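# Flip a bar-code-down carton and restack it aligned

## Task

Find the carton on top of a stack whose bar code faces down. Flip it so the bar code faces up and set it back on top of a stack, turned the same way as the cartons beneath it and aligned with them. Release it so it stays in place with no help from the robot, then open the gripper and move the arms away.

## Robot and tools

Robot: two arms, left_arm and right_arm, each a six-joint arm with a two-finger parallel gripper. All positions and orientations use one scene frame. The origin is on the table top midway between the arms, +z is up, +x points out over the table, and left_arm sits on the +y side. The names left and right are labels, not sides of a camera picture. Base of left_arm: (-0.029, +0.335, 0) m; base of right_arm: (+0.025, -0.293, 0) m, both turned slightly about z.

Gripper frame: the fingers extend along the gripper's +z axis and close along its y axis. end_effector_position is the point midway between the pads, roughly 1 cm short of the fingertips. Quaternions are written w first (qw, qx, qy, qz). Opening is a scaled number from -1 (shut) to +1 (wide open, 0.094 m). Joint ranges in rad, base to wrist: waist -2.618 to 3.054, shoulder 0 to 3.142, elbow 0 to 3.142, wrist pitch and wrist yaw -1.571 to 1.571, wrist roll -2.094 to 2.094.

The row: every motion command is a row of 16 numbers, always covering both arms. First left_arm: x, y, z (metres, absolute target in the scene frame for end_effector_position), qw, qx, qy, qz (absolute target orientation in the scene frame), opening (-1 to 1). Then the same eight for right_arm. An arm meant to stay still must be sent its last reported position and quaternion, unchanged, in every row, with its desired opening. To keep a gripper's orientation steady, repeat one fixed quaternion rather than copying the slightly drifting reported one.

execute_actions(actions): a list of up to 15 actions. Each action is a list of up to 15 rows; each row lasts one control step of 1/30 s, and if fewer than 15 rows are given the last one is repeated to fill the action. An empty list just returns the current state and images. A target more than 0.6 m from the gripper's current position along any of its own axes gets the action rejected for both arms; a malformed first action or one failing that check cancels the whole call. Each step the commanded pose is clipped to within 70 mm and 16 degrees of the measured pose, so far targets take several actions; after an action the arm only reaches its last clipped pose.

move(target, speed, blocking): target is one 16-number row (absolute poses plus openings). Each gripper travels in a straight line toward its pose, turning the shorter way; both arms finish together, in 0.5 to 10 s. speed is in m/s, 0.002 to 0.5 (default 0.25); rotation is capped at twice that in rad/s. Openings are applied at the start. Paths ignore obstacles and the other arm. blocking=false returns after 0.5 s while motion continues; then use wait or stop before any new execute_actions or move. The result adds a move: line with the ending (done, off_target, moving, held, fault), the limits that acted (paced = pose clipped, held = some steps blocked, after which the arm may suddenly speed up) and each gripper's remaining distance to its pose.

wait(seconds): 0 to 10; lets the sim run with the last commands, ending early if a running move finishes. stop(): brakes a running move; it needs some room, and the fingers continue. zoom_image(camera, region): camera is cam_head_left or cam_head_right (both 504x504); region is [x0, y0, x1, y1] in image pixels from the top-left corner, at most 504 by 504. read_manual(section): only "licences", no motion. finished_scene(scene): integer number of the current scene; ends it after the last command is held, irreversibly, and reports success.

Results: the state line shows each gripper's position and quaternion (printed positions can be off, more at long reach). Hand target lines show the pose the controller is currently driving toward. grip_measured is the finger opening on the command scale; the last Joint positions number is the opening in metres; readings can be off by about 1 mm. Step readings list positions at some control steps; HELD with an arm label means part of that row was held back. pose unreachable means the clearance check altered or blocked that arm. FAULT and MOTOR HOT (from 75 °C; a stop at 90 °C, collapse at 100 °C) indicate heat or other stops. Joint torques are total drive outputs with offsets and noise.

Practical notes: motions often end a centimetre or more short, usually low. To hold, command about 0.03 below grip_measured; less presses more gently. Grip force here is reduced to about 13 to 25 N per pad, so a carton can slip if handled roughly. Occasional tugs may act on a held part or push loose items. Approach slowly near contact; fast moves and targets well beyond the contact point push hard. Never let the arms collide or press on each other. Do not drop, slam or knock anything off the table. Long heavy holds heat motors. Finish with the carton resting free, gripper opened and withdrawn.

Cameras: cam_head_left and cam_head_right are head cameras looking down at the table from about 0.79 m high behind the arms; calibration (K, distortion, T_world_to_cam) is given and may be slightly off.

Each tool is called after "Emit:" as name(argument=value, ...) on one line, values as JSON.

## Session

Emit:
execute_actions(actions=[])

Scene clock: 0.00 s.
left_arm: end_effector_position=(+0.4578, +0.1975, +0.3428) grip_measured=+1.000 end_effector_quat_wxyz=(+0.184, -0.315, +0.687, -0.629) | right_arm: end_effector_position=(+0.1477, +0.1131, +0.3008) grip_measured=+1.000 end_effector_quat_wxyz=(+0.280, +0.177, +0.877, +0.347)
Joint positions: left_arm=[-0.157  1.687  1.455  0.021  0.83  -1.558  0.094] | right_arm=[ 1.365  1.605  1.679 -0.917  0.632  1.675  0.094]
Joint velocities: left_arm=[-0.012 -0.002  0.007 -0.007  0.051 -0.037  0.   ] | right_arm=[-0.002 -0.012 -0.017 -0.022 -0.037 -0.037  0.   ]
Joint torques (N m, as the arm reports them, + toward a larger angle): no reading
Motor temperatures (°C, as the motors report them): left_arm=[29 27 26 29 26 28] | right_arm=[28 27 29 26 29 27]
Hand target (left_arm): +0.455, +0.197, +0.354; +0.194, -0.304, +0.685, -0.633
Hand target (right_arm): +0.149, +0.110, +0.304; +0.286, +0.176, +0.877, +0.344

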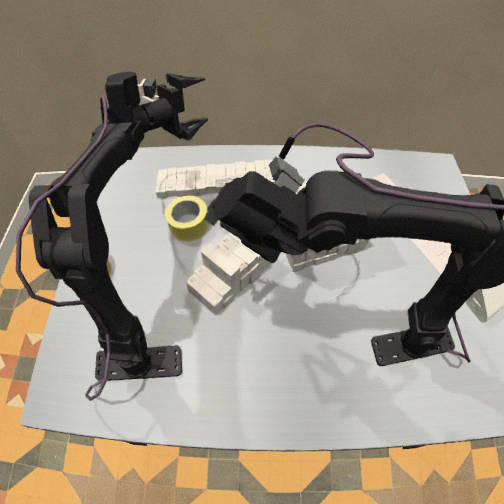

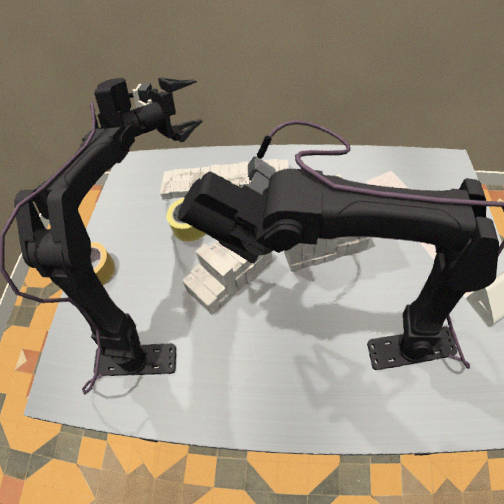

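Emit:
move(target=[0.28,0.48,0.30,0.371,-0.228,0.895,0.095,1,0.30,-0.46,0.30,0.371,0.228,0.895,-0.095,1], speed=0.4)

Scene clock: 46.87 s.
left_arm: end_effector_position=(+0.2846, +0.4727, +0.2899) grip_measured=+1.000 end_effector_quat_wxyz=(+0.350, -0.224, +0.906, +0.082) | right_arm: end_effector_position=(+0.3022, -0.4608, +0.2913) grip_measured=+1.000 end_effector_quat_wxyz=(+0.368, +0.222, +0.896, -0.112)
Joint positions: left_arm=[ 0.233  1.286  1.464 -1.015 -0.066 -0.084  0.094] | right_arm=[-0.712  1.176  1.361 -0.968 -0.01  -0.062  0.094]
Joint velocities: left_arm=[-0.022  0.012 -0.002 -0.022  0.022  0.066  0.   ] | right_arm=[-0.002 -0.002 -0.002  0.007 -0.022 -0.095  0.   ]
Joint torques (N m, as the arm reports them, + toward a larger angle): left_arm=[ 1.08 -4.62  6.03  1.78 -0.21  0.05] | right_arm=[-0.74 -2.53 10.31  1.39 -0.1   0.02]
Motor temperatures (°C, as the motors report them): left_arm=[29 31 29 34 26 28] | right_arm=[29 29 32 29 29 27]
Hand target (left_arm): +0.282, +0.478, +0.299; +0.367, -0.227, +0.897, +0.094
Hand target (right_arm): +0.304, -0.464, +0.300; +0.378, +0.221, +0.892, -0.114
Off the commanded pose (left_arm): 0.013 m, 3 deg.
Off the commanded pose (right_arm): 0.009 m, 2 deg.
move: off_target (left_arm)

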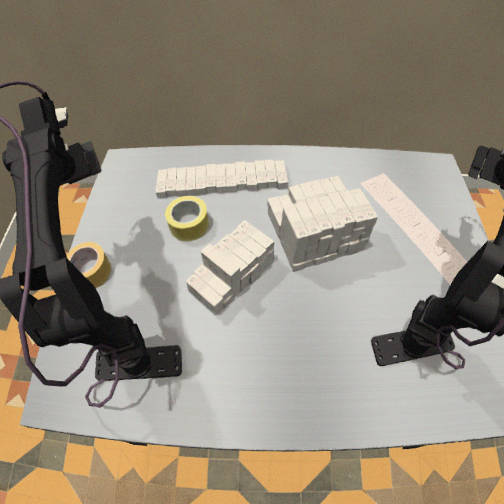

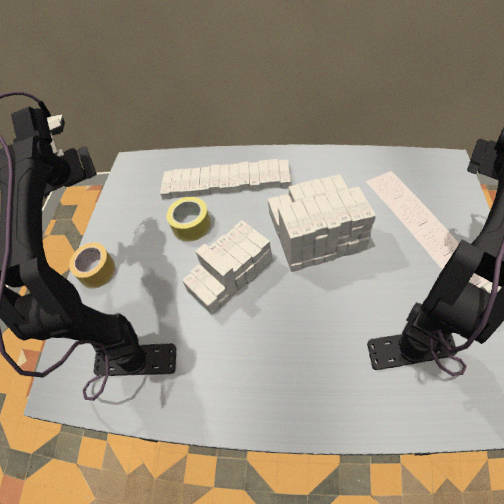

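Emit:
zoom_image(camera="cam_head_left", region=[170, 205, 290, 325])

Emit:
zoom_image(camera="cam_head_left", region=[260, 165, 385, 290])

Emit:
zoom_image(camera="cam_head_right", region=[170, 205, 290, 325])

Emit:
zoom_image(camera="cam_head_left", region=[145, 140, 305, 220])

Region (170, 205, 290, 325) of cam_head_left's 504x504 image, scaled by 4.200, with more detail than that image has.

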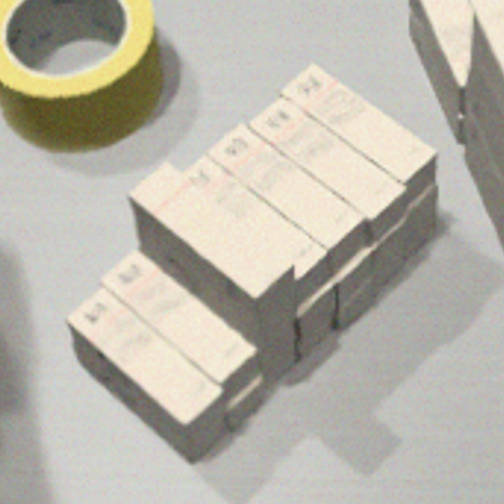

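Region (260, 165, 385, 290) of cam_head_left's 504x504 image, scaled by 4.032, with more detail than that image has.

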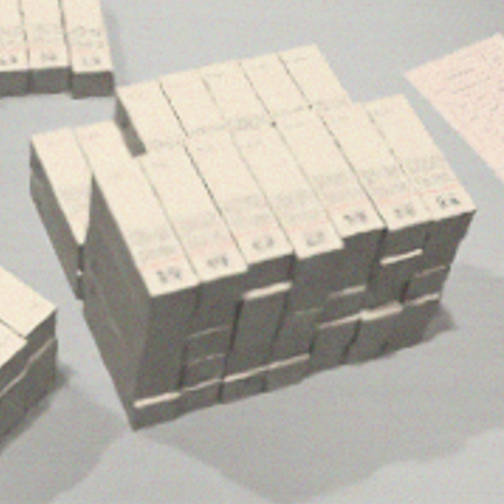

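Region (170, 205, 290, 325) of cam_head_right's 504x504 image, scaled by 4.200, with more detail than that image has.

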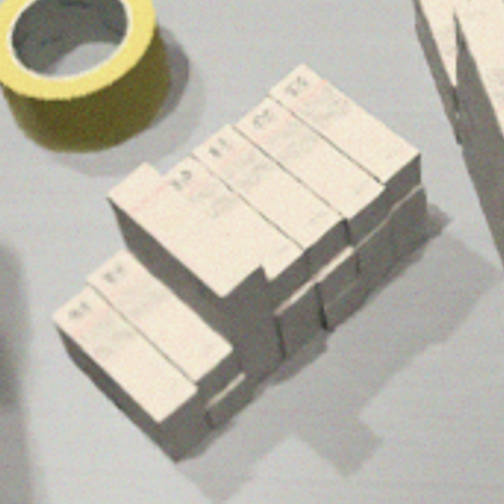

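Region (145, 140, 305, 220) of cam_head_left's 504x504 image, scaled by 3.150, with more detail than that image has.

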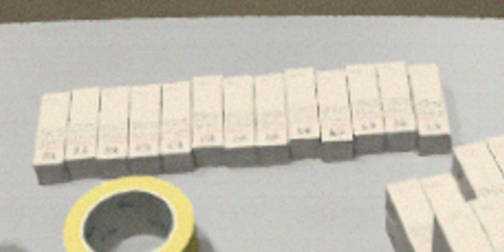

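Emit:
zoom_image(camera="cam_head_left", region=[190, 230, 260, 300])

Emit:
zoom_image(camera="cam_head_right", region=[185, 230, 255, 300])

Region (190, 230, 260, 300) of cam_head_left's 504x504 image, scaled by 7.200, with more detail than that image has.

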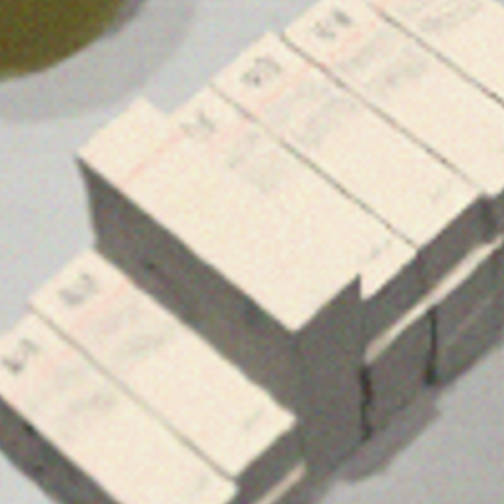

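Region (185, 230, 255, 300) of cam_head_right's 504x504 image, scaled by 7.200, with more detail than that image has.

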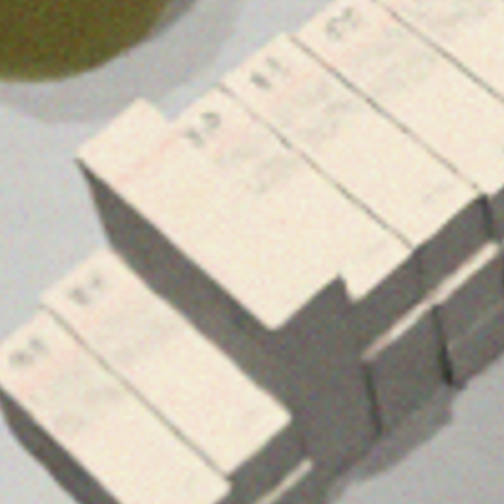

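Emit:
move(target=[0.24,0.42,0.32,0.553,-0.553,0.440,-0.440,1,0.183,0.148,0.17,0.1583,-0.4045,0.8979,0.0713,0.25], speed=0.4)

Scene clock: 169.73 s.
left_arm: end_effector_position=(+0.2418, +0.4219, +0.3132) grip_measured=+1.000 end_effector_quat_wxyz=(+0.547, -0.561, +0.449, -0.431) | right_arm: end_effector_position=(+0.1809, +0.1510, +0.1618) grip_measured=+0.252 end_effector_quat_wxyz=(+0.165, -0.400, +0.898, +0.083)
Joint positions: left_arm=[ 0.289  0.544  0.568 -0.055  0.202 -1.557  0.094] | right_arm=[ 1.124  2.034  1.95  -1.142  0.141  0.421  0.059]
Joint velocities: left_arm=[ 0.012 -0.007  0.002 -0.007 -0.007  0.022  0.   ] | right_arm=[ 0.002  0.002 -0.017 -0.022  0.007  0.022 -0.001]
Joint torques (N m, as the arm reports them, + toward a larger angle): left_arm=[-1.13 -0.12  6.76  2.28 -0.1   0.03] | right_arm=[  0.4  -11.49  11.07   0.61   0.06  -0.03]
Motor temperatures (°C, as the motors report them): left_arm=[29 30 29 38 26 28] | right_arm=[29 28 34 35 29 27]
Hand target (left_arm): +0.240, +0.420, +0.320; +0.557, -0.551, +0.443, -0.436
Hand target (right_arm): +0.180, +0.155, +0.168; +0.167, -0.404, +0.895, +0.088
Off the commanded pose (left_arm): 0.007 m, 2 deg.
Off the commanded pose (right_arm): 0.009 m, 2 deg.
move: done

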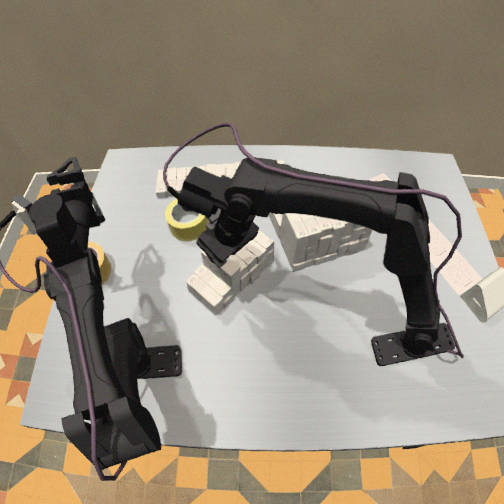

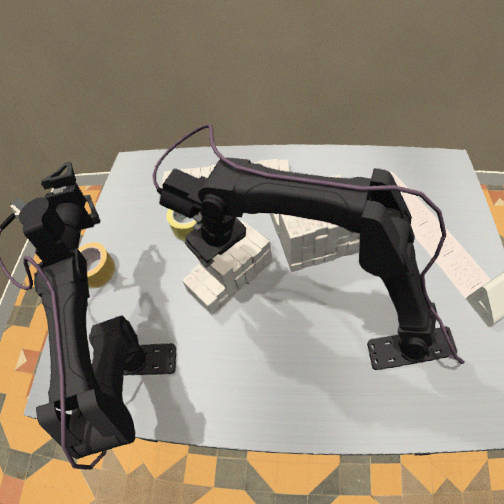

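Emit:
zoom_image(camera="cam_head_left", region=[170, 200, 290, 320])

Emit:
zoom_image(camera="cam_head_right", region=[160, 200, 280, 320])

Region (170, 200, 290, 320) of cam_head_left's 504x504 image, scaled by 4.200, with more detail than that image has.

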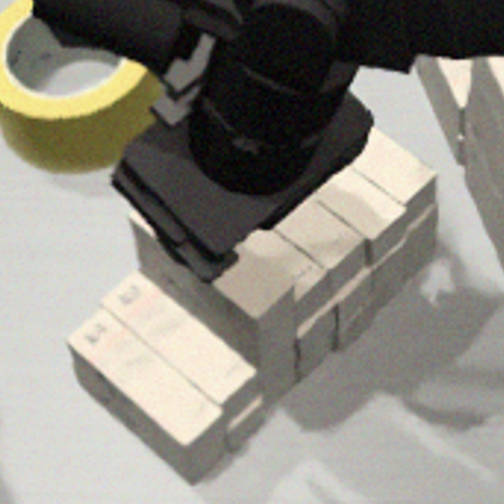

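Region (160, 200, 280, 320) of cam_head_right's 504x504 image, scaled by 4.200, with more detail than that image has.

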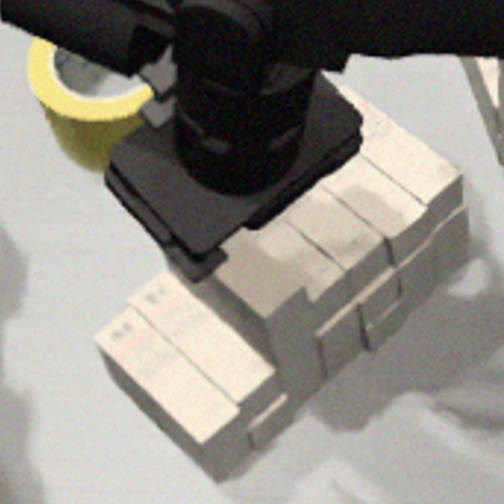

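Emit:
move(target=[0.24,0.42,0.32,0.553,-0.553,0.440,-0.440,1,0.182,0.141,0.103,0.1583,-0.4045,0.8979,0.0713,0.25], speed=0.1)

Emit:
zoom_image(camera="cam_head_left", region=[170, 200, 290, 320])

Emit:
zoom_image(camera="cam_head_right", region=[160, 200, 280, 320])

Scene clock: 212.20 s.
left_arm: end_effector_position=(+0.2417, +0.4222, +0.3135) grip_measured=+1.000 end_effector_quat_wxyz=(+0.545, -0.564, +0.444, -0.434) | right_arm: end_effector_position=(+0.1809, +0.1461, +0.1053) grip_measured=+0.252 end_effector_quat_wxyz=(+0.160, -0.406, +0.897, +0.071)
Joint positions: left_arm=[ 0.289  0.544  0.568 -0.054  0.199 -1.57   0.094] | right_arm=[ 1.124  2.027  1.723 -0.946  0.148  0.41   0.059]
Joint velocities: left_arm=[-0.017 -0.002 -0.022 -0.007 -0.007 -0.051  0.   ] | right_arm=[-0.012 -0.007 -0.007 -0.037 -0.022 -0.051  0.   ]
Joint torques (N m, as the arm reports them, + toward a larger angle): left_arm=[-0.48 -0.12  6.98  2.25 -0.04 -0.02] | right_arm=[ -0.49 -13.18   5.87   0.75   0.07  -0.02]
Motor temperatures (°C, as the motors report them): left_arm=[29 28 29 42 26 28] | right_arm=[29 33 35 32 29 27]
Hand target (left_arm): +0.240, +0.420, +0.320; +0.553, -0.553, +0.440, -0.440
Hand target (right_arm): +0.182, +0.142, +0.103; +0.158, -0.405, +0.898, +0.071
Off the commanded pose (left_arm): 0.007 m, 2 deg.
Off the commanded pose (right_arm): 0.006 m, 0 deg.
move: done

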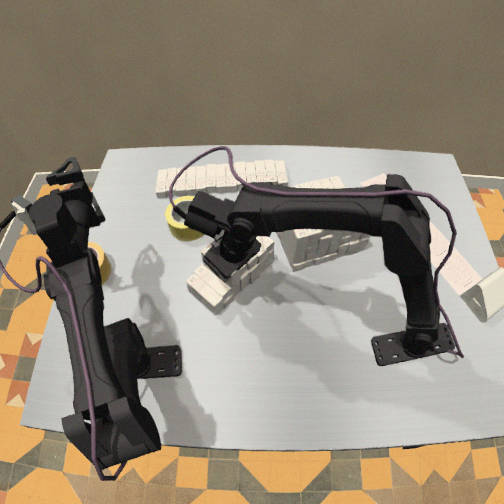

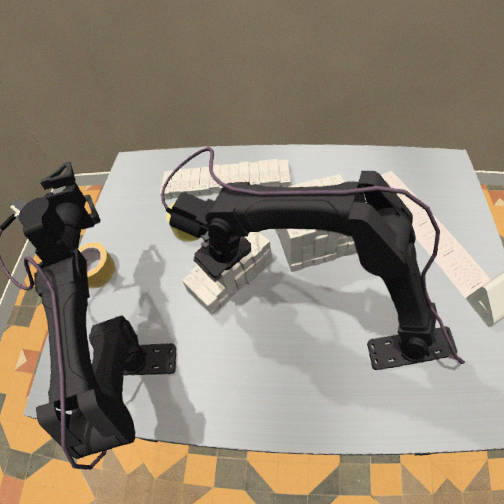

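Region (170, 200, 290, 320) of cam_head_left's 504x504 image, scaled by 4.200, with more detail than that image has.

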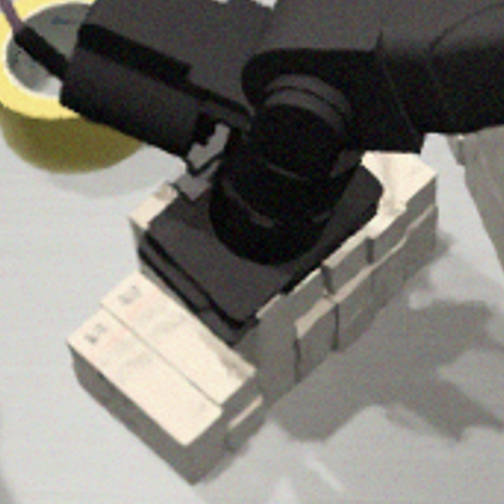

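Region (160, 200, 280, 320) of cam_head_right's 504x504 image, scaled by 4.200, with more detail than that image has.

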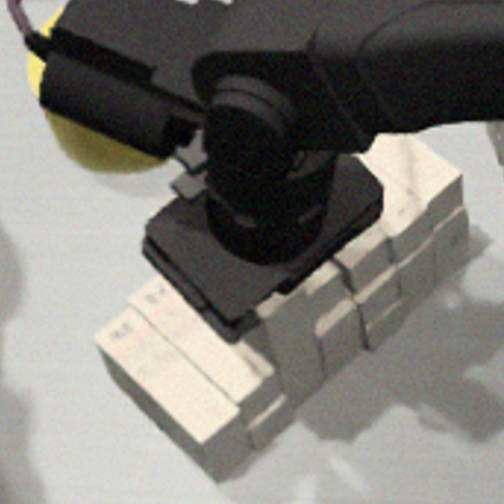

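Emit:
move(target=[0.24,0.42,0.32,0.553,-0.553,0.440,-0.440,1,0.182,0.140,0.091,0.1583,-0.4045,0.8979,0.0713,0.25], speed=0.05)

Scene clock: 221.93 s.
left_arm: end_effector_position=(+0.2417, +0.4222, +0.3135) grip_measured=+1.000 end_effector_quat_wxyz=(+0.545, -0.564, +0.444, -0.434) | right_arm: end_effector_position=(+0.1820, +0.1481, +0.1044) grip_measured=+0.252 end_effector_quat_wxyz=(+0.170, -0.404, +0.895, +0.080)
Joint positions: left_arm=[ 0.289  0.544  0.568 -0.054  0.199 -1.57   0.094] | right_arm=[ 1.124  2.01   1.684 -0.896  0.151  0.409  0.059]
Joint velocities: left_arm=[-0.007 -0.042 -0.007 -0.007 -0.007  0.051  0.   ] | right_arm=[ 0.007  0.017 -0.007 -0.007  0.037  0.007 -0.001]
Joint torques (N m, as the arm reports them, + toward a larger angle): left_arm=[-0.49 -0.1   7.07  2.29 -0.03 -0.02] | right_arm=[ -0.7  -11.68   4.91   0.76  -0.02  -0.02]
Motor temperatures (°C, as the motors report them): left_arm=[29 28 29 42 26 28] | right_arm=[29 34 34 32 29 27]
Hand target (left_arm): +0.240, +0.420, +0.320; +0.553, -0.553, +0.440, -0.440
Hand target (right_arm): +0.182, +0.140, +0.091; +0.158, -0.404, +0.898, +0.071
Off the commanded pose (left_arm): 0.007 m, 2 deg.
Off the commanded pose (right_arm): 0.016 m, 2 deg.
move: off_target (right_arm)

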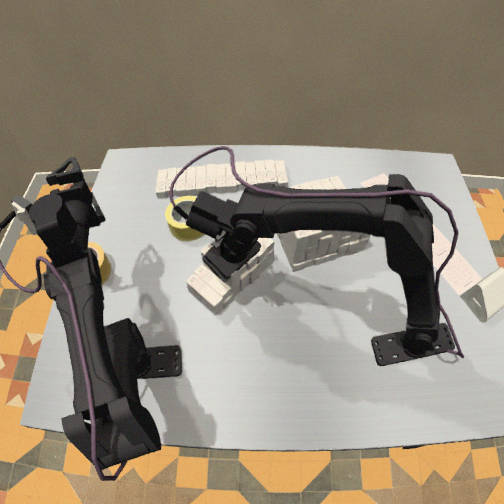

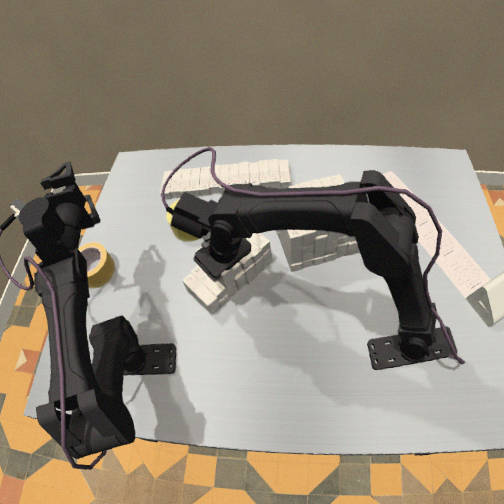

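Emit:
zoom_image(camera="cam_head_left", region=[190, 230, 280, 320])

Emit:
zoom_image(camera="cam_head_right", region=[185, 230, 275, 320])

Region (190, 230, 280, 320) of cam_head_left's 504x504 image, scaled by 5.600, with more detail than that image has.

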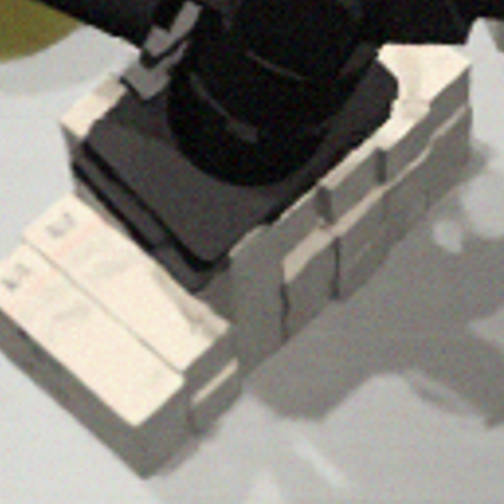

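Region (185, 230, 275, 320) of cam_head_right's 504x504 image, scaled by 5.600, with more detail than that image has.

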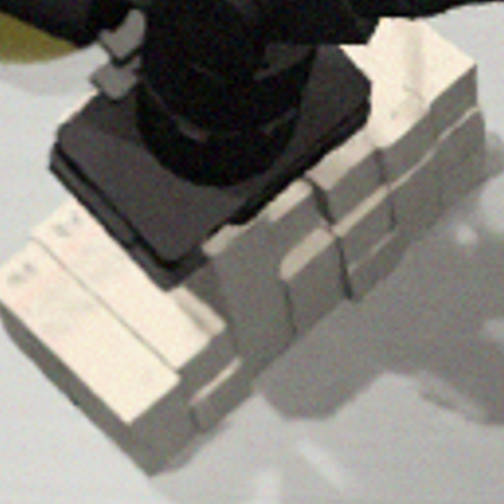

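Emit:
execute_actions(actions=[[[0.24,0.42,0.32,0.553,-0.553,0.440,-0.440,1,0.182,0.144,0.111,0.1583,-0.4045,0.8979,0.0713,0.25]],[[0.24,0.42,0.32,0.553,-0.553,0.440,-0.440,1,0.182,0.144,0.111,0.1583,-0.4045,0.8979,0.0713,0.1],[0.24,0.42,0.32,0.553,-0.553,0.440,-0.440,1,0.182,0.144,0.111,0.1583,-0.4045,0.8979,0.0713,0.05],[0.24,0.42,0.32,0.553,-0.553,0.440,-0.440,1,0.182,0.144,0.111,0.1583,-0.4045,0.8979,0.0713,0.0],[0.24,0.42,0.32,0.553,-0.553,0.440,-0.440,1,0.182,0.144,0.111,0.1583,-0.4045,0.8979,0.0713,-0.05],[0.24,0.42,0.32,0.553,-0.553,0.440,-0.440,1,0.182,0.144,0.111,0.1583,-0.4045,0.8979,0.0713,-0.1],[0.24,0.42,0.32,0.553,-0.553,0.440,-0.440,1,0.182,0.144,0.111,0.1583,-0.4045,0.8979,0.0713,-0.15],[0.24,0.42,0.32,0.553,-0.553,0.440,-0.440,1,0.182,0.144,0.111,0.1583,-0.4045,0.8979,0.0713,-0.2],[0.24,0.42,0.32,0.553,-0.553,0.440,-0.440,1,0.182,0.144,0.111,0.1583,-0.4045,0.8979,0.0713,-0.25],[0.24,0.42,0.32,0.553,-0.553,0.440,-0.440,1,0.182,0.144,0.111,0.1583,-0.4045,0.8979,0.0713,-0.3],[0.24,0.42,0.32,0.553,-0.553,0.440,-0.440,1,0.182,0.144,0.111,0.1583,-0.4045,0.8979,0.0713,-0.35],[0.24,0.42,0.32,0.553,-0.553,0.440,-0.440,1,0.182,0.144,0.111,0.1583,-0.4045,0.8979,0.0713,-0.4],[0.24,0.42,0.32,0.553,-0.553,0.440,-0.440,1,0.182,0.144,0.111,0.1583,-0.4045,0.8979,0.0713,-0.45],[0.24,0.42,0.32,0.553,-0.553,0.440,-0.440,1,0.182,0.144,0.111,0.1583,-0.4045,0.8979,0.0713,-0.5]]])

Scene clock: 259.43 s.
left_arm: end_effector_position=(+0.2417, +0.4222, +0.3135) grip_measured=+1.000 end_effector_quat_wxyz=(+0.545, -0.564, +0.444, -0.434) | right_arm: end_effector_position=(+0.1780, +0.1405, +0.1052) grip_measured=-0.398 end_effector_quat_wxyz=(+0.155, -0.408, +0.897, +0.069)
Joint positions: left_arm=[ 0.289  0.544  0.568 -0.054  0.199 -1.571  0.094] | right_arm=[ 1.124  2.01   1.7   -0.95   0.142  0.408  0.028]
Joint velocities: left_arm=[-0.012  0.012 -0.002 -0.037  0.022  0.081  0.   ] | right_arm=[ 0.012  0.002  0.007 -0.007 -0.022  0.022 -0.   ]
Joint torques (N m, as the arm reports them, + toward a larger angle): left_arm=[-0.46 -0.07  7.01  2.26 -0.03 -0.01] | right_arm=[ -0.41 -10.98  11.25   0.54   0.07   0.04]
Motor temperatures (°C, as the motors report them): left_arm=[29 28 30 44 26 28] | right_arm=[29 35 33 32 29 27]
Hand target (left_arm): +0.240, +0.420, +0.320; +0.553, -0.553, +0.440, -0.440
Hand target (right_arm): +0.182, +0.144, +0.111; +0.159, -0.404, +0.898, +0.072
Off the commanded pose (left_arm): 0.007 m, 2 deg.
Off the commanded pose (right_arm): 0.008 m, 1 deg.
Step readings (end_effector_position; steps 1 to 15: 1st action; 16 to 30: 2nd action):
0: left_arm (+0.2417, +0.4222, +0.3135) | right_arm (+0.1827, +0.1491, +0.1045)
1: left_arm (+0.2417, +0.4222, +0.3135) | right_arm (+0.1826, +0.1489, +0.1057)
2: left_arm (+0.2417, +0.4222, +0.3135) | right_arm (+0.1824, +0.1485, +0.1067)
4: left_arm (+0.2417, +0.4222, +0.3135) | right_arm (+0.1814, +0.1469, +0.1076)
8: left_arm (+0.2417, +0.4222, +0.3135) | right_arm (+0.1799, +0.1431, +0.1063)
15: left_arm (+0.2417, +0.4222, +0.3135) | right_arm (+0.1788, +0.1405, +0.1054)
16: left_arm (+0.2417, +0.4222, +0.3135) | right_arm (+0.1788, +0.1404, +0.1054)
17: left_arm (+0.2417, +0.4222, +0.3135) | right_arm (+0.1787, +0.1403, +0.1053)
19: left_arm (+0.2417, +0.4222, +0.3135) | right_arm (+0.1785, +0.1403, +0.1053)
23: left_arm (+0.2417, +0.4222, +0.3135) | right_arm (+0.1782, +0.1404, +0.1052)
30: end_effector_position above

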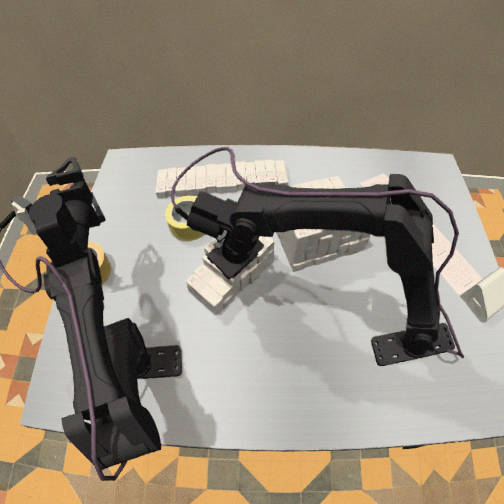

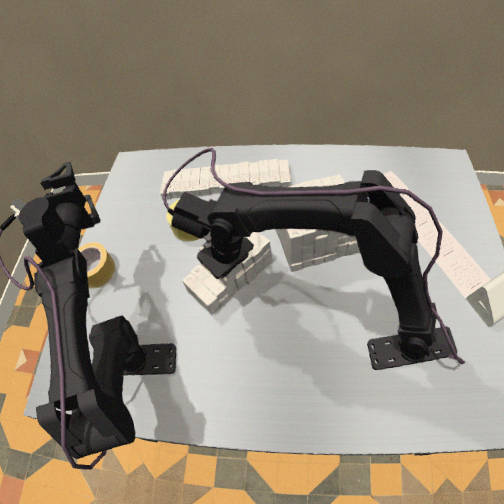

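The fingers stopped at 28 mm, so the carton is gripped. Lifting it next.

Emit:
move(target=[0.24,0.42,0.32,0.553,-0.553,0.440,-0.440,1,0.178,0.140,0.17,0.1583,-0.4045,0.8979,0.0713,-0.46], speed=0.12)

Emit:
zoom_image(camera="cam_head_left", region=[170, 200, 290, 320])

Scene clock: 264.97 s.
left_arm: end_effector_position=(+0.2417, +0.4222, +0.3135) grip_measured=+1.000 end_effector_quat_wxyz=(+0.545, -0.564, +0.444, -0.434) | right_arm: end_effector_position=(+0.1766, +0.1358, +0.1615) grip_measured=-0.398 end_effector_quat_wxyz=(+0.152, -0.408, +0.898, +0.065)
Joint positions: left_arm=[ 0.289  0.544  0.568 -0.054  0.199 -1.571  0.094] | right_arm=[ 1.124  2.01   1.927 -1.187  0.142  0.409  0.028]
Joint velocities: left_arm=[-0.012 -0.012 -0.012  0.007  0.022 -0.007  0.   ] | right_arm=[-0.007 -0.012 -0.002  0.007  0.022 -0.007 -0.   ]
Joint torques (N m, as the arm reports them, + toward a larger angle): left_arm=[-0.47 -0.13  7.06  2.26 -0.01  0.  ] | right_arm=[  0.07 -11.51  10.96   0.58   0.15   0.11]
Motor temperatures (°C, as the motors report them): left_arm=[29 28 30 44 26 28] | right_arm=[29 35 34 32 29 27]
Hand target (left_arm): +0.240, +0.420, +0.320; +0.553, -0.553, +0.440, -0.440
Hand target (right_arm): +0.178, +0.139, +0.170; +0.158, -0.404, +0.898, +0.072
Off the commanded pose (left_arm): 0.007 m, 2 deg.
Off the commanded pose (right_arm): 0.010 m, 1 deg.
move: done

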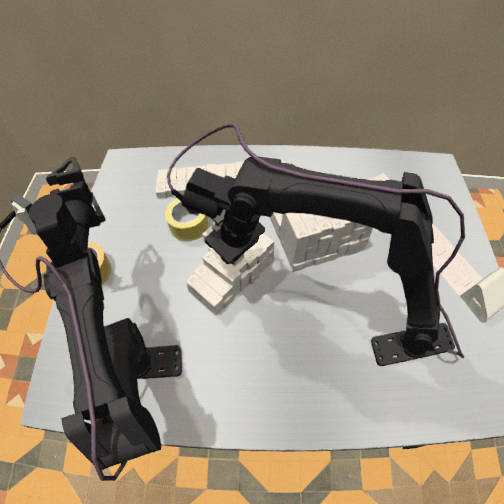

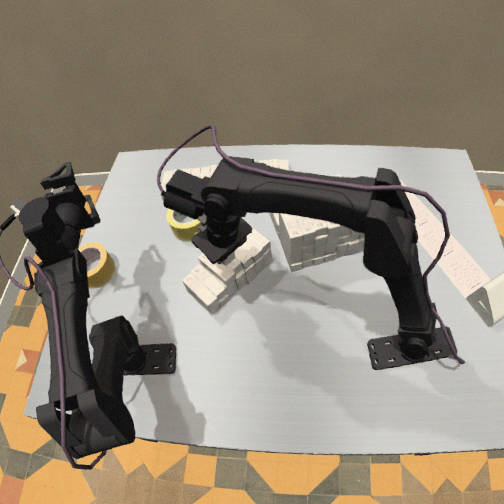

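Region (170, 200, 290, 320) of cam_head_left's 504x504 image, scaled by 4.200, with more detail than that image has.

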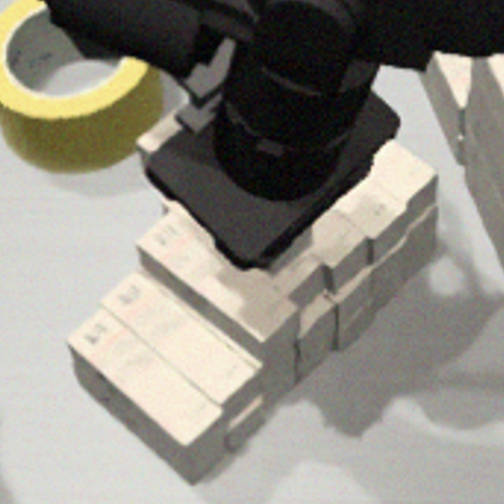

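Emit:
move(target=[0.209,0.169,0.31,0.3265,-0.3265,0.6272,-0.6272,0.5,0.063,0.0,0.31,0,0,0.7071,0.7071,-0.46], speed=0.4)

Scene clock: 284.10 s.
left_arm: end_effector_position=(+0.2069, +0.1731, +0.3098) grip_measured=+0.501 end_effector_quat_wxyz=(+0.326, -0.328, +0.626, -0.629) | right_arm: end_effector_position=(+0.0658, -0.0025, +0.3121) grip_measured=-0.398 end_effector_quat_wxyz=(-0.008, +0.013, +0.714, +0.700)
Joint positions: left_arm=[-0.74   0.531  0.519  0.015  0.012 -1.576  0.071] | right_arm=[ 1.06   0.597  0.558  0.018 -0.345  1.593  0.028]
Joint velocities: left_arm=[-0.017  0.007 -0.007 -0.007 -0.095 -0.022 -0.   ] | right_arm=[-0.002 -0.007 -0.002  0.007 -0.037 -0.022  0.   ]
Joint torques (N m, as the arm reports them, + toward a larger angle): left_arm=[-1.05  1.31  7.04  2.28 -0.16  0.06] | right_arm=[ 0.92 -1.4   7.67  1.75  0.06 -0.02]
Motor temperatures (°C, as the motors report them): left_arm=[29 28 30 44 26 28] | right_arm=[29 35 35 32 29 27]
Hand target (left_arm): +0.208, +0.171, +0.310; +0.328, -0.325, +0.624, -0.630
Hand target (right_arm): +0.063, -0.006, +0.314; -0.005, +0.008, +0.706, +0.708
Off the commanded pose (left_arm): 0.005 m, 0 deg.
Off the commanded pose (right_arm): 0.004 m, 2 deg.
move: done

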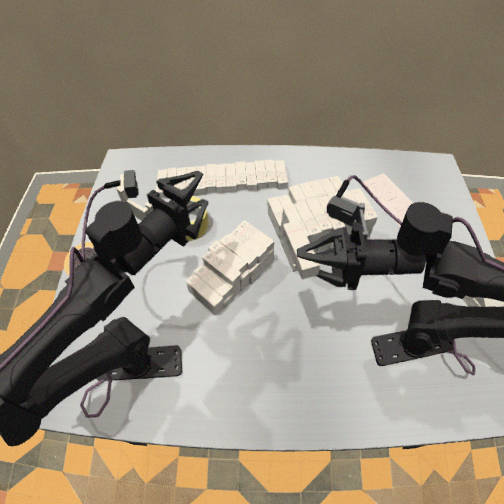

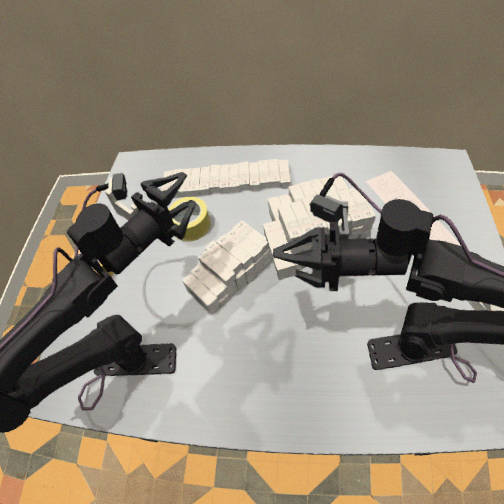

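Emit:
zoom_image(camera="cam_head_left", region=[255, 190, 375, 310])

Emit:
zoom_image(camera="cam_head_right", region=[235, 190, 355, 310])

Emit:
zoom_image(camera="cam_head_left", region=[180, 215, 280, 315])

Region (255, 190, 375, 310) of cam_head_left's 504x504 image, scaled by 4.200, with more detail than that image has.

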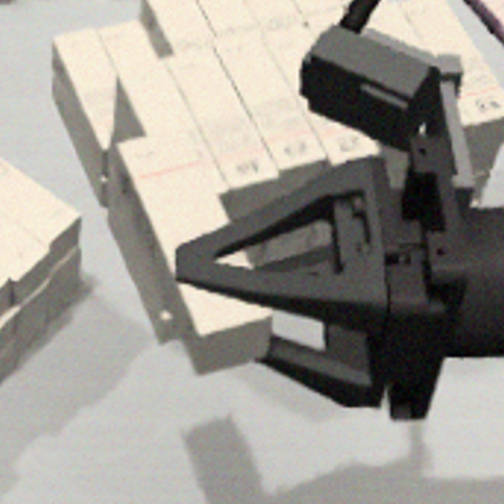

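Region (235, 190, 355, 310) of cam_head_right's 504x504 image, scaled by 4.200, with more detail than that image has.

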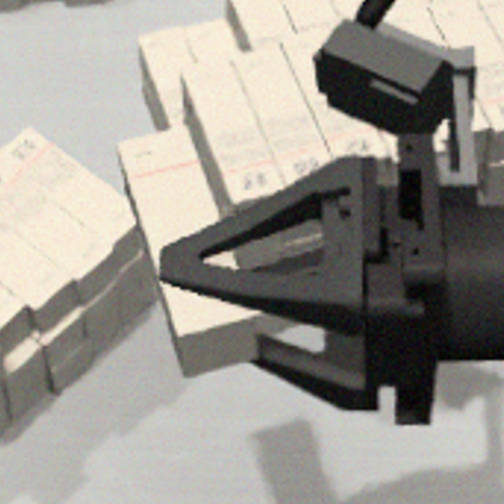

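Region (180, 215, 280, 315) of cam_head_left's 504x504 image, scaled by 5.040, with more detail than that image has.

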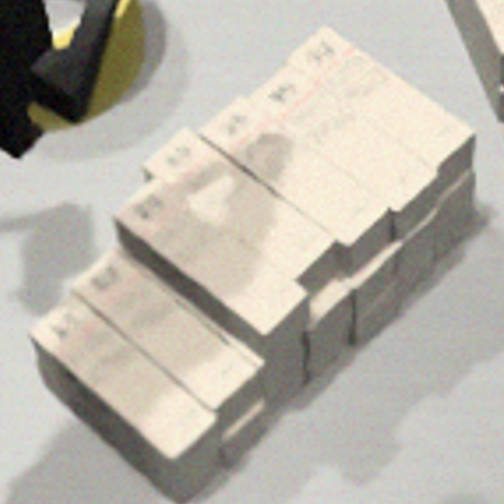

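Emit:
move(target=[0.086,0.052,0.312,0.1228,-0.1228,0.6964,-0.6964,0.5,0.063,0.0,0.31,0,0,0.7071,0.7071,-0.46], speed=0.3)

Emit:
zoom_image(camera="cam_head_left", region=[215, 190, 345, 320])

Emit:
zoom_image(camera="cam_head_right", region=[195, 190, 325, 320])

Scene clock: 318.53 s.
left_arm: end_effector_position=(+0.0903, +0.0569, +0.3014) grip_measured=+0.501 end_effector_quat_wxyz=(+0.127, -0.134, +0.702, -0.688) | right_arm: end_effector_position=(+0.0643, -0.0021, +0.3202) grip_measured=-0.398 end_effector_quat_wxyz=(-0.002, +0.005, +0.703, +0.711)
Joint positions: left_arm=[-1.265  0.62   0.519  0.079  0.076 -1.576  0.071] | right_arm=[ 1.069  0.597  0.558  0.052 -0.339  1.585  0.028]
Joint velocities: left_arm=[-0.012 -0.027  0.012 -0.066 -0.022  0.007 -0.   ] | right_arm=[ 0.012  0.002  0.002  0.037 -0.007 -0.051 -0.001]
Joint torques (N m, as the arm reports them, + toward a larger angle): left_arm=[-1.03  0.85  9.05  2.3   0.08  0.05] | right_arm=[ 0.82  1.11  6.9   1.75  0.05 -0.07]
Motor temperatures (°C, as the motors report them): left_arm=[29 28 30 46 26 28] | right_arm=[29 30 34 37 29 27]
Hand target (left_arm): +0.086, +0.054, +0.312; +0.123, -0.122, +0.694, -0.699
Hand target (right_arm): +0.063, -0.000, +0.310; -0.000, +0.000, +0.707, +0.707
Off the commanded pose (left_arm): 0.012 m, 2 deg.
Off the commanded pose (right_arm): 0.010 m, 1 deg.
move: off_target (left_arm)

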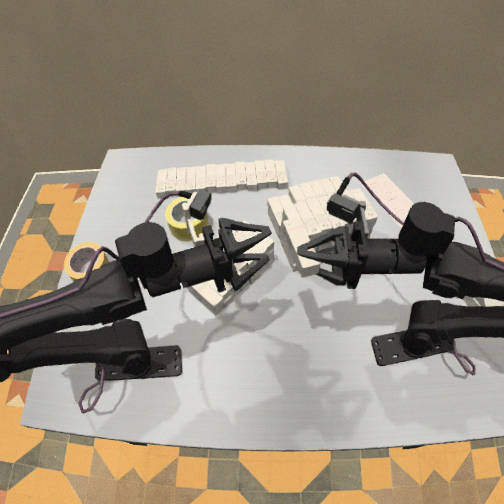

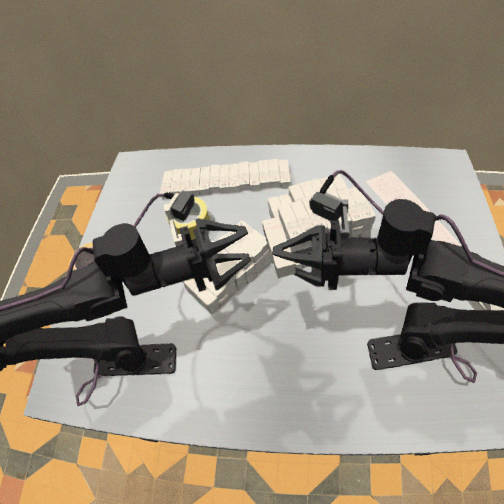

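Region (215, 190, 345, 320) of cam_head_left's 504x504 image, scaled by 3.877, with more detail than that image has.

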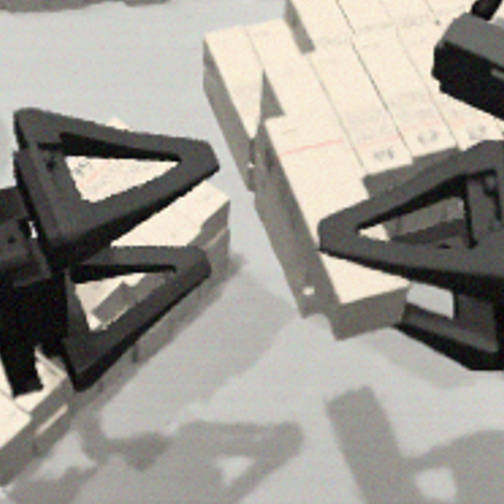

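Region (195, 190, 325, 320) of cam_head_right's 504x504 image, scaled by 3.877, with more detail than that image has.

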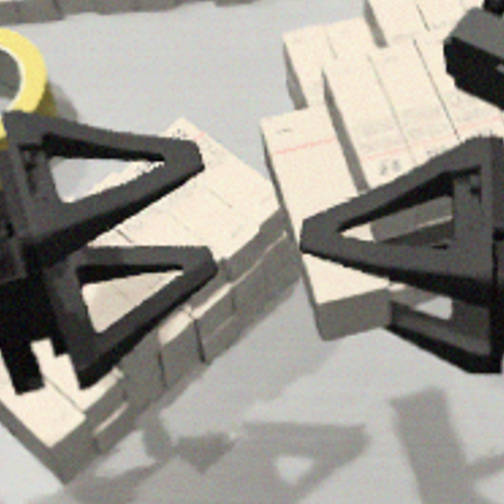

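Emit:
move(target=[0.097,0.008,0.323,0.1228,-0.1228,0.6964,-0.6964,0.5,0.063,0.0,0.31,0,0,0.7071,0.7071,-0.46], speed=0.1)

Emit:
zoom_image(camera="cam_head_left", region=[235, 190, 345, 300])

Emit:
zoom_image(camera="cam_head_right", region=[215, 190, 325, 300])

Scene clock: 346.47 s.
left_arm: end_effector_position=(+0.0980, +0.0113, +0.3062) grip_measured=+0.501 end_effector_quat_wxyz=(+0.118, -0.128, +0.711, -0.682) | right_arm: end_effector_position=(+0.0650, -0.0015, +0.3149) grip_measured=-0.398 end_effector_quat_wxyz=(-0.002, +0.007, +0.706, +0.708)
Joint positions: left_arm=[-1.318  0.86   0.612  0.205  0.046 -1.576  0.071] | right_arm=[ 1.069  0.597  0.544  0.057 -0.336  1.584  0.028]
Joint velocities: left_arm=[-0.007 -0.012 -0.017 -0.037  0.007 -0.007  0.001] | right_arm=[-0.012 -0.012  0.007  0.007 -0.007 -0.022  0.   ]
Joint torques (N m, as the arm reports them, + toward a larger angle): left_arm=[-1.07 -0.51 10.42  2.29 -0.18  0.05] | right_arm=[ 0.87  1.04  7.95  1.79  0.05 -0.1 ]
Motor temperatures (°C, as the motors report them): left_arm=[29 28 31 46 26 28] | right_arm=[29 30 33 39 29 27]
Hand target (left_arm): +0.097, +0.009, +0.323; +0.123, -0.123, +0.696, -0.697
Hand target (right_arm): +0.063, +0.000, +0.310; -0.000, +0.000, +0.707, +0.707
Off the commanded pose (left_arm): 0.017 m, 2 deg.
Off the commanded pose (right_arm): 0.005 m, 1 deg.
move: off_target (left_arm)

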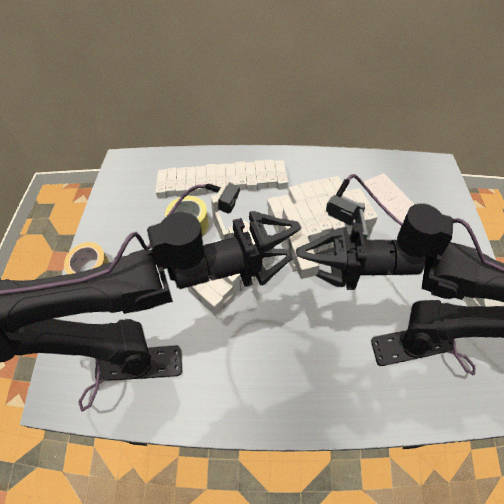

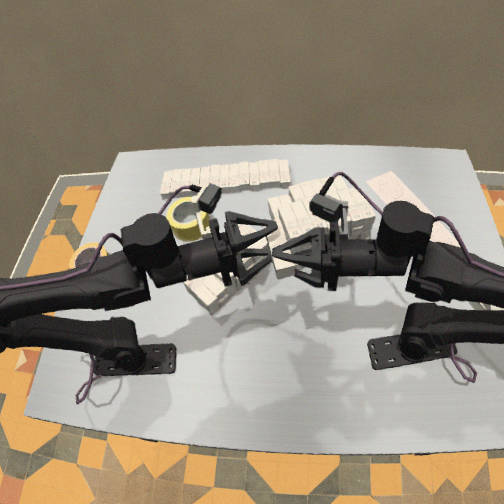

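Region (235, 190, 345, 300) of cam_head_left's 504x504 image, scaled by 4.582, with more detail than that image has.

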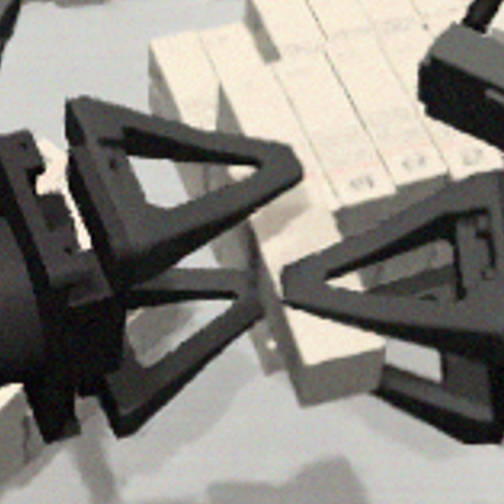

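Region (215, 190, 325, 300) of cam_head_right's 504x504 image, scaled by 4.582, with more detail than that image has.

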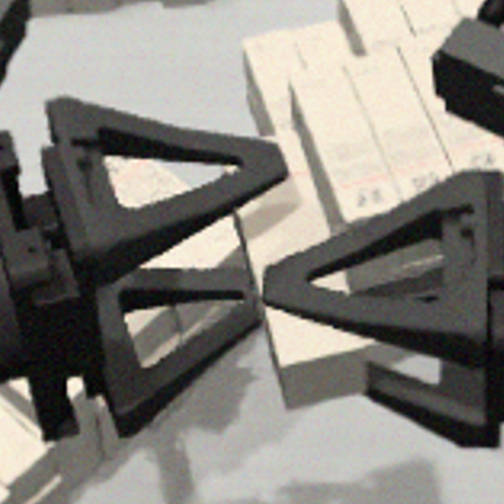

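Emit:
execute_actions(actions=[[[0.098,0.005,0.323,0.1228,-0.1228,0.6964,-0.6964,0.3,0.063,0.0,0.31,0,0,0.7071,0.7071,-0.46],[0.098,0.005,0.323,0.1228,-0.1228,0.6964,-0.6964,0.2,0.063,0.0,0.31,0,0,0.7071,0.7071,-0.46],[0.098,0.005,0.323,0.1228,-0.1228,0.6964,-0.6964,0.1,0.063,0.0,0.31,0,0,0.7071,0.7071,-0.46],[0.098,0.005,0.323,0.1228,-0.1228,0.6964,-0.6964,0.0,0.063,0.0,0.31,0,0,0.7071,0.7071,-0.46],[0.098,0.005,0.323,0.1228,-0.1228,0.6964,-0.6964,-0.1,0.063,0.0,0.31,0,0,0.7071,0.7071,-0.46],[0.098,0.005,0.323,0.1228,-0.1228,0.6964,-0.6964,-0.15,0.063,0.0,0.31,0,0,0.7071,0.7071,-0.46]]])

Emit:
zoom_image(camera="cam_head_left", region=[250, 200, 340, 290])

Emit:
zoom_image(camera="cam_head_right", region=[230, 200, 320, 290])

Scene clock: 363.77 s.
left_arm: end_effector_position=(+0.0997, +0.0084, +0.3057) grip_measured=-0.149 end_effector_quat_wxyz=(+0.119, -0.129, +0.711, -0.681) | right_arm: end_effector_position=(+0.0650, -0.0015, +0.3149) grip_measured=-0.398 end_effector_quat_wxyz=(-0.002, +0.006, +0.706, +0.708)
Joint positions: left_arm=[-1.318  0.877  0.616  0.217  0.043 -1.576  0.04 ] | right_arm=[ 1.069  0.597  0.544  0.057 -0.336  1.584  0.028]
Joint velocities: left_arm=[ 0.007 -0.007  0.007 -0.037 -0.007 -0.037 -0.001] | right_arm=[ 0.012 -0.002 -0.007  0.022 -0.022 -0.051  0.001]
Joint torques (N m, as the arm reports them, + toward a larger angle): left_arm=[-1.22 -0.67 10.39  2.24 -0.12  0.05] | right_arm=[ 0.95  1.1   8.06  1.8   0.06 -0.09]
Motor temperatures (°C, as the motors report them): left_arm=[29 28 32 47 26 28] | right_arm=[29 30 34 40 29 27]
Hand target (left_arm): +0.098, +0.006, +0.323; +0.123, -0.123, +0.696, -0.696
Hand target (right_arm): +0.063, -0.000, +0.310; -0.000, -0.000, +0.707, +0.707
Off the commanded pose (left_arm): 0.018 m, 3 deg.
Off the commanded pose (right_arm): 0.005 m, 1 deg.
Step readings (end_effector_position):
0: left_arm (+0.0981, +0.0113, +0.3066) | right_arm (+0.0650, -0.0015, +0.3149)
1: left_arm (+0.0982, +0.0111, +0.3065) | right_arm (+0.0650, -0.0015, +0.3149)
2: left_arm (+0.0986, +0.0105, +0.3063) | right_arm (+0.0650, -0.0015, +0.3149)
4: left_arm (+0.0993, +0.0091, +0.3058) | right_arm (+0.0650, -0.0015, +0.3149)
8: left_arm (+0.0997, +0.0084, +0.3051) | right_arm (+0.0650, -0.0015, +0.3149)
15: end_effector_position above

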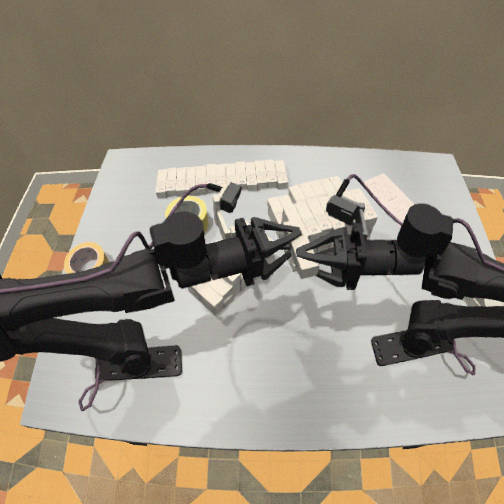

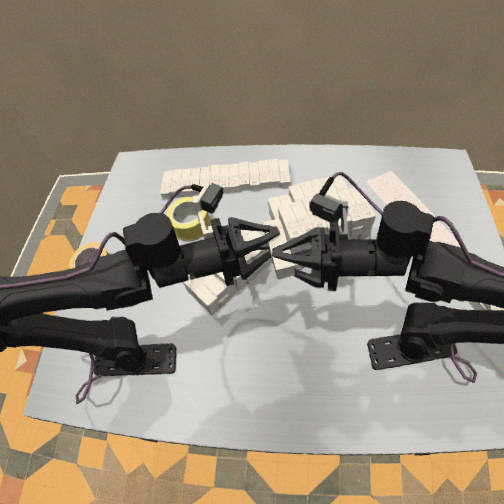

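Region (250, 200, 340, 290) of cam_head_left's 504x504 image, scaled by 5.600, with more detail than that image has.

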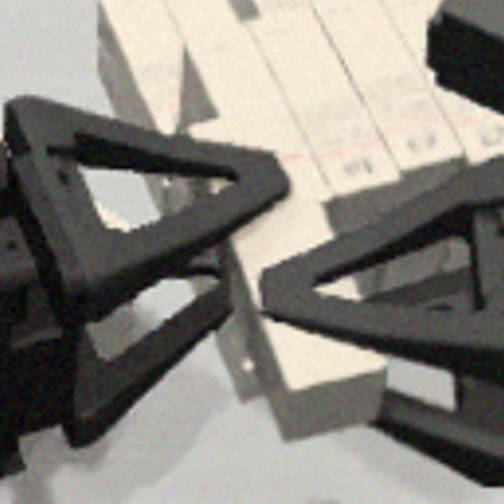

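Region (230, 200, 320, 290) of cam_head_right's 504x504 image, scaled by 5.600, with more detail than that image has.

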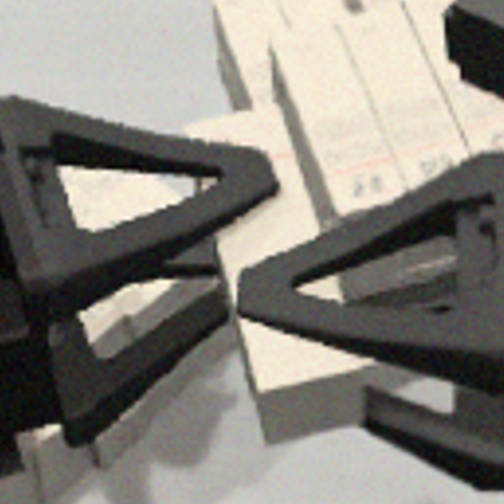

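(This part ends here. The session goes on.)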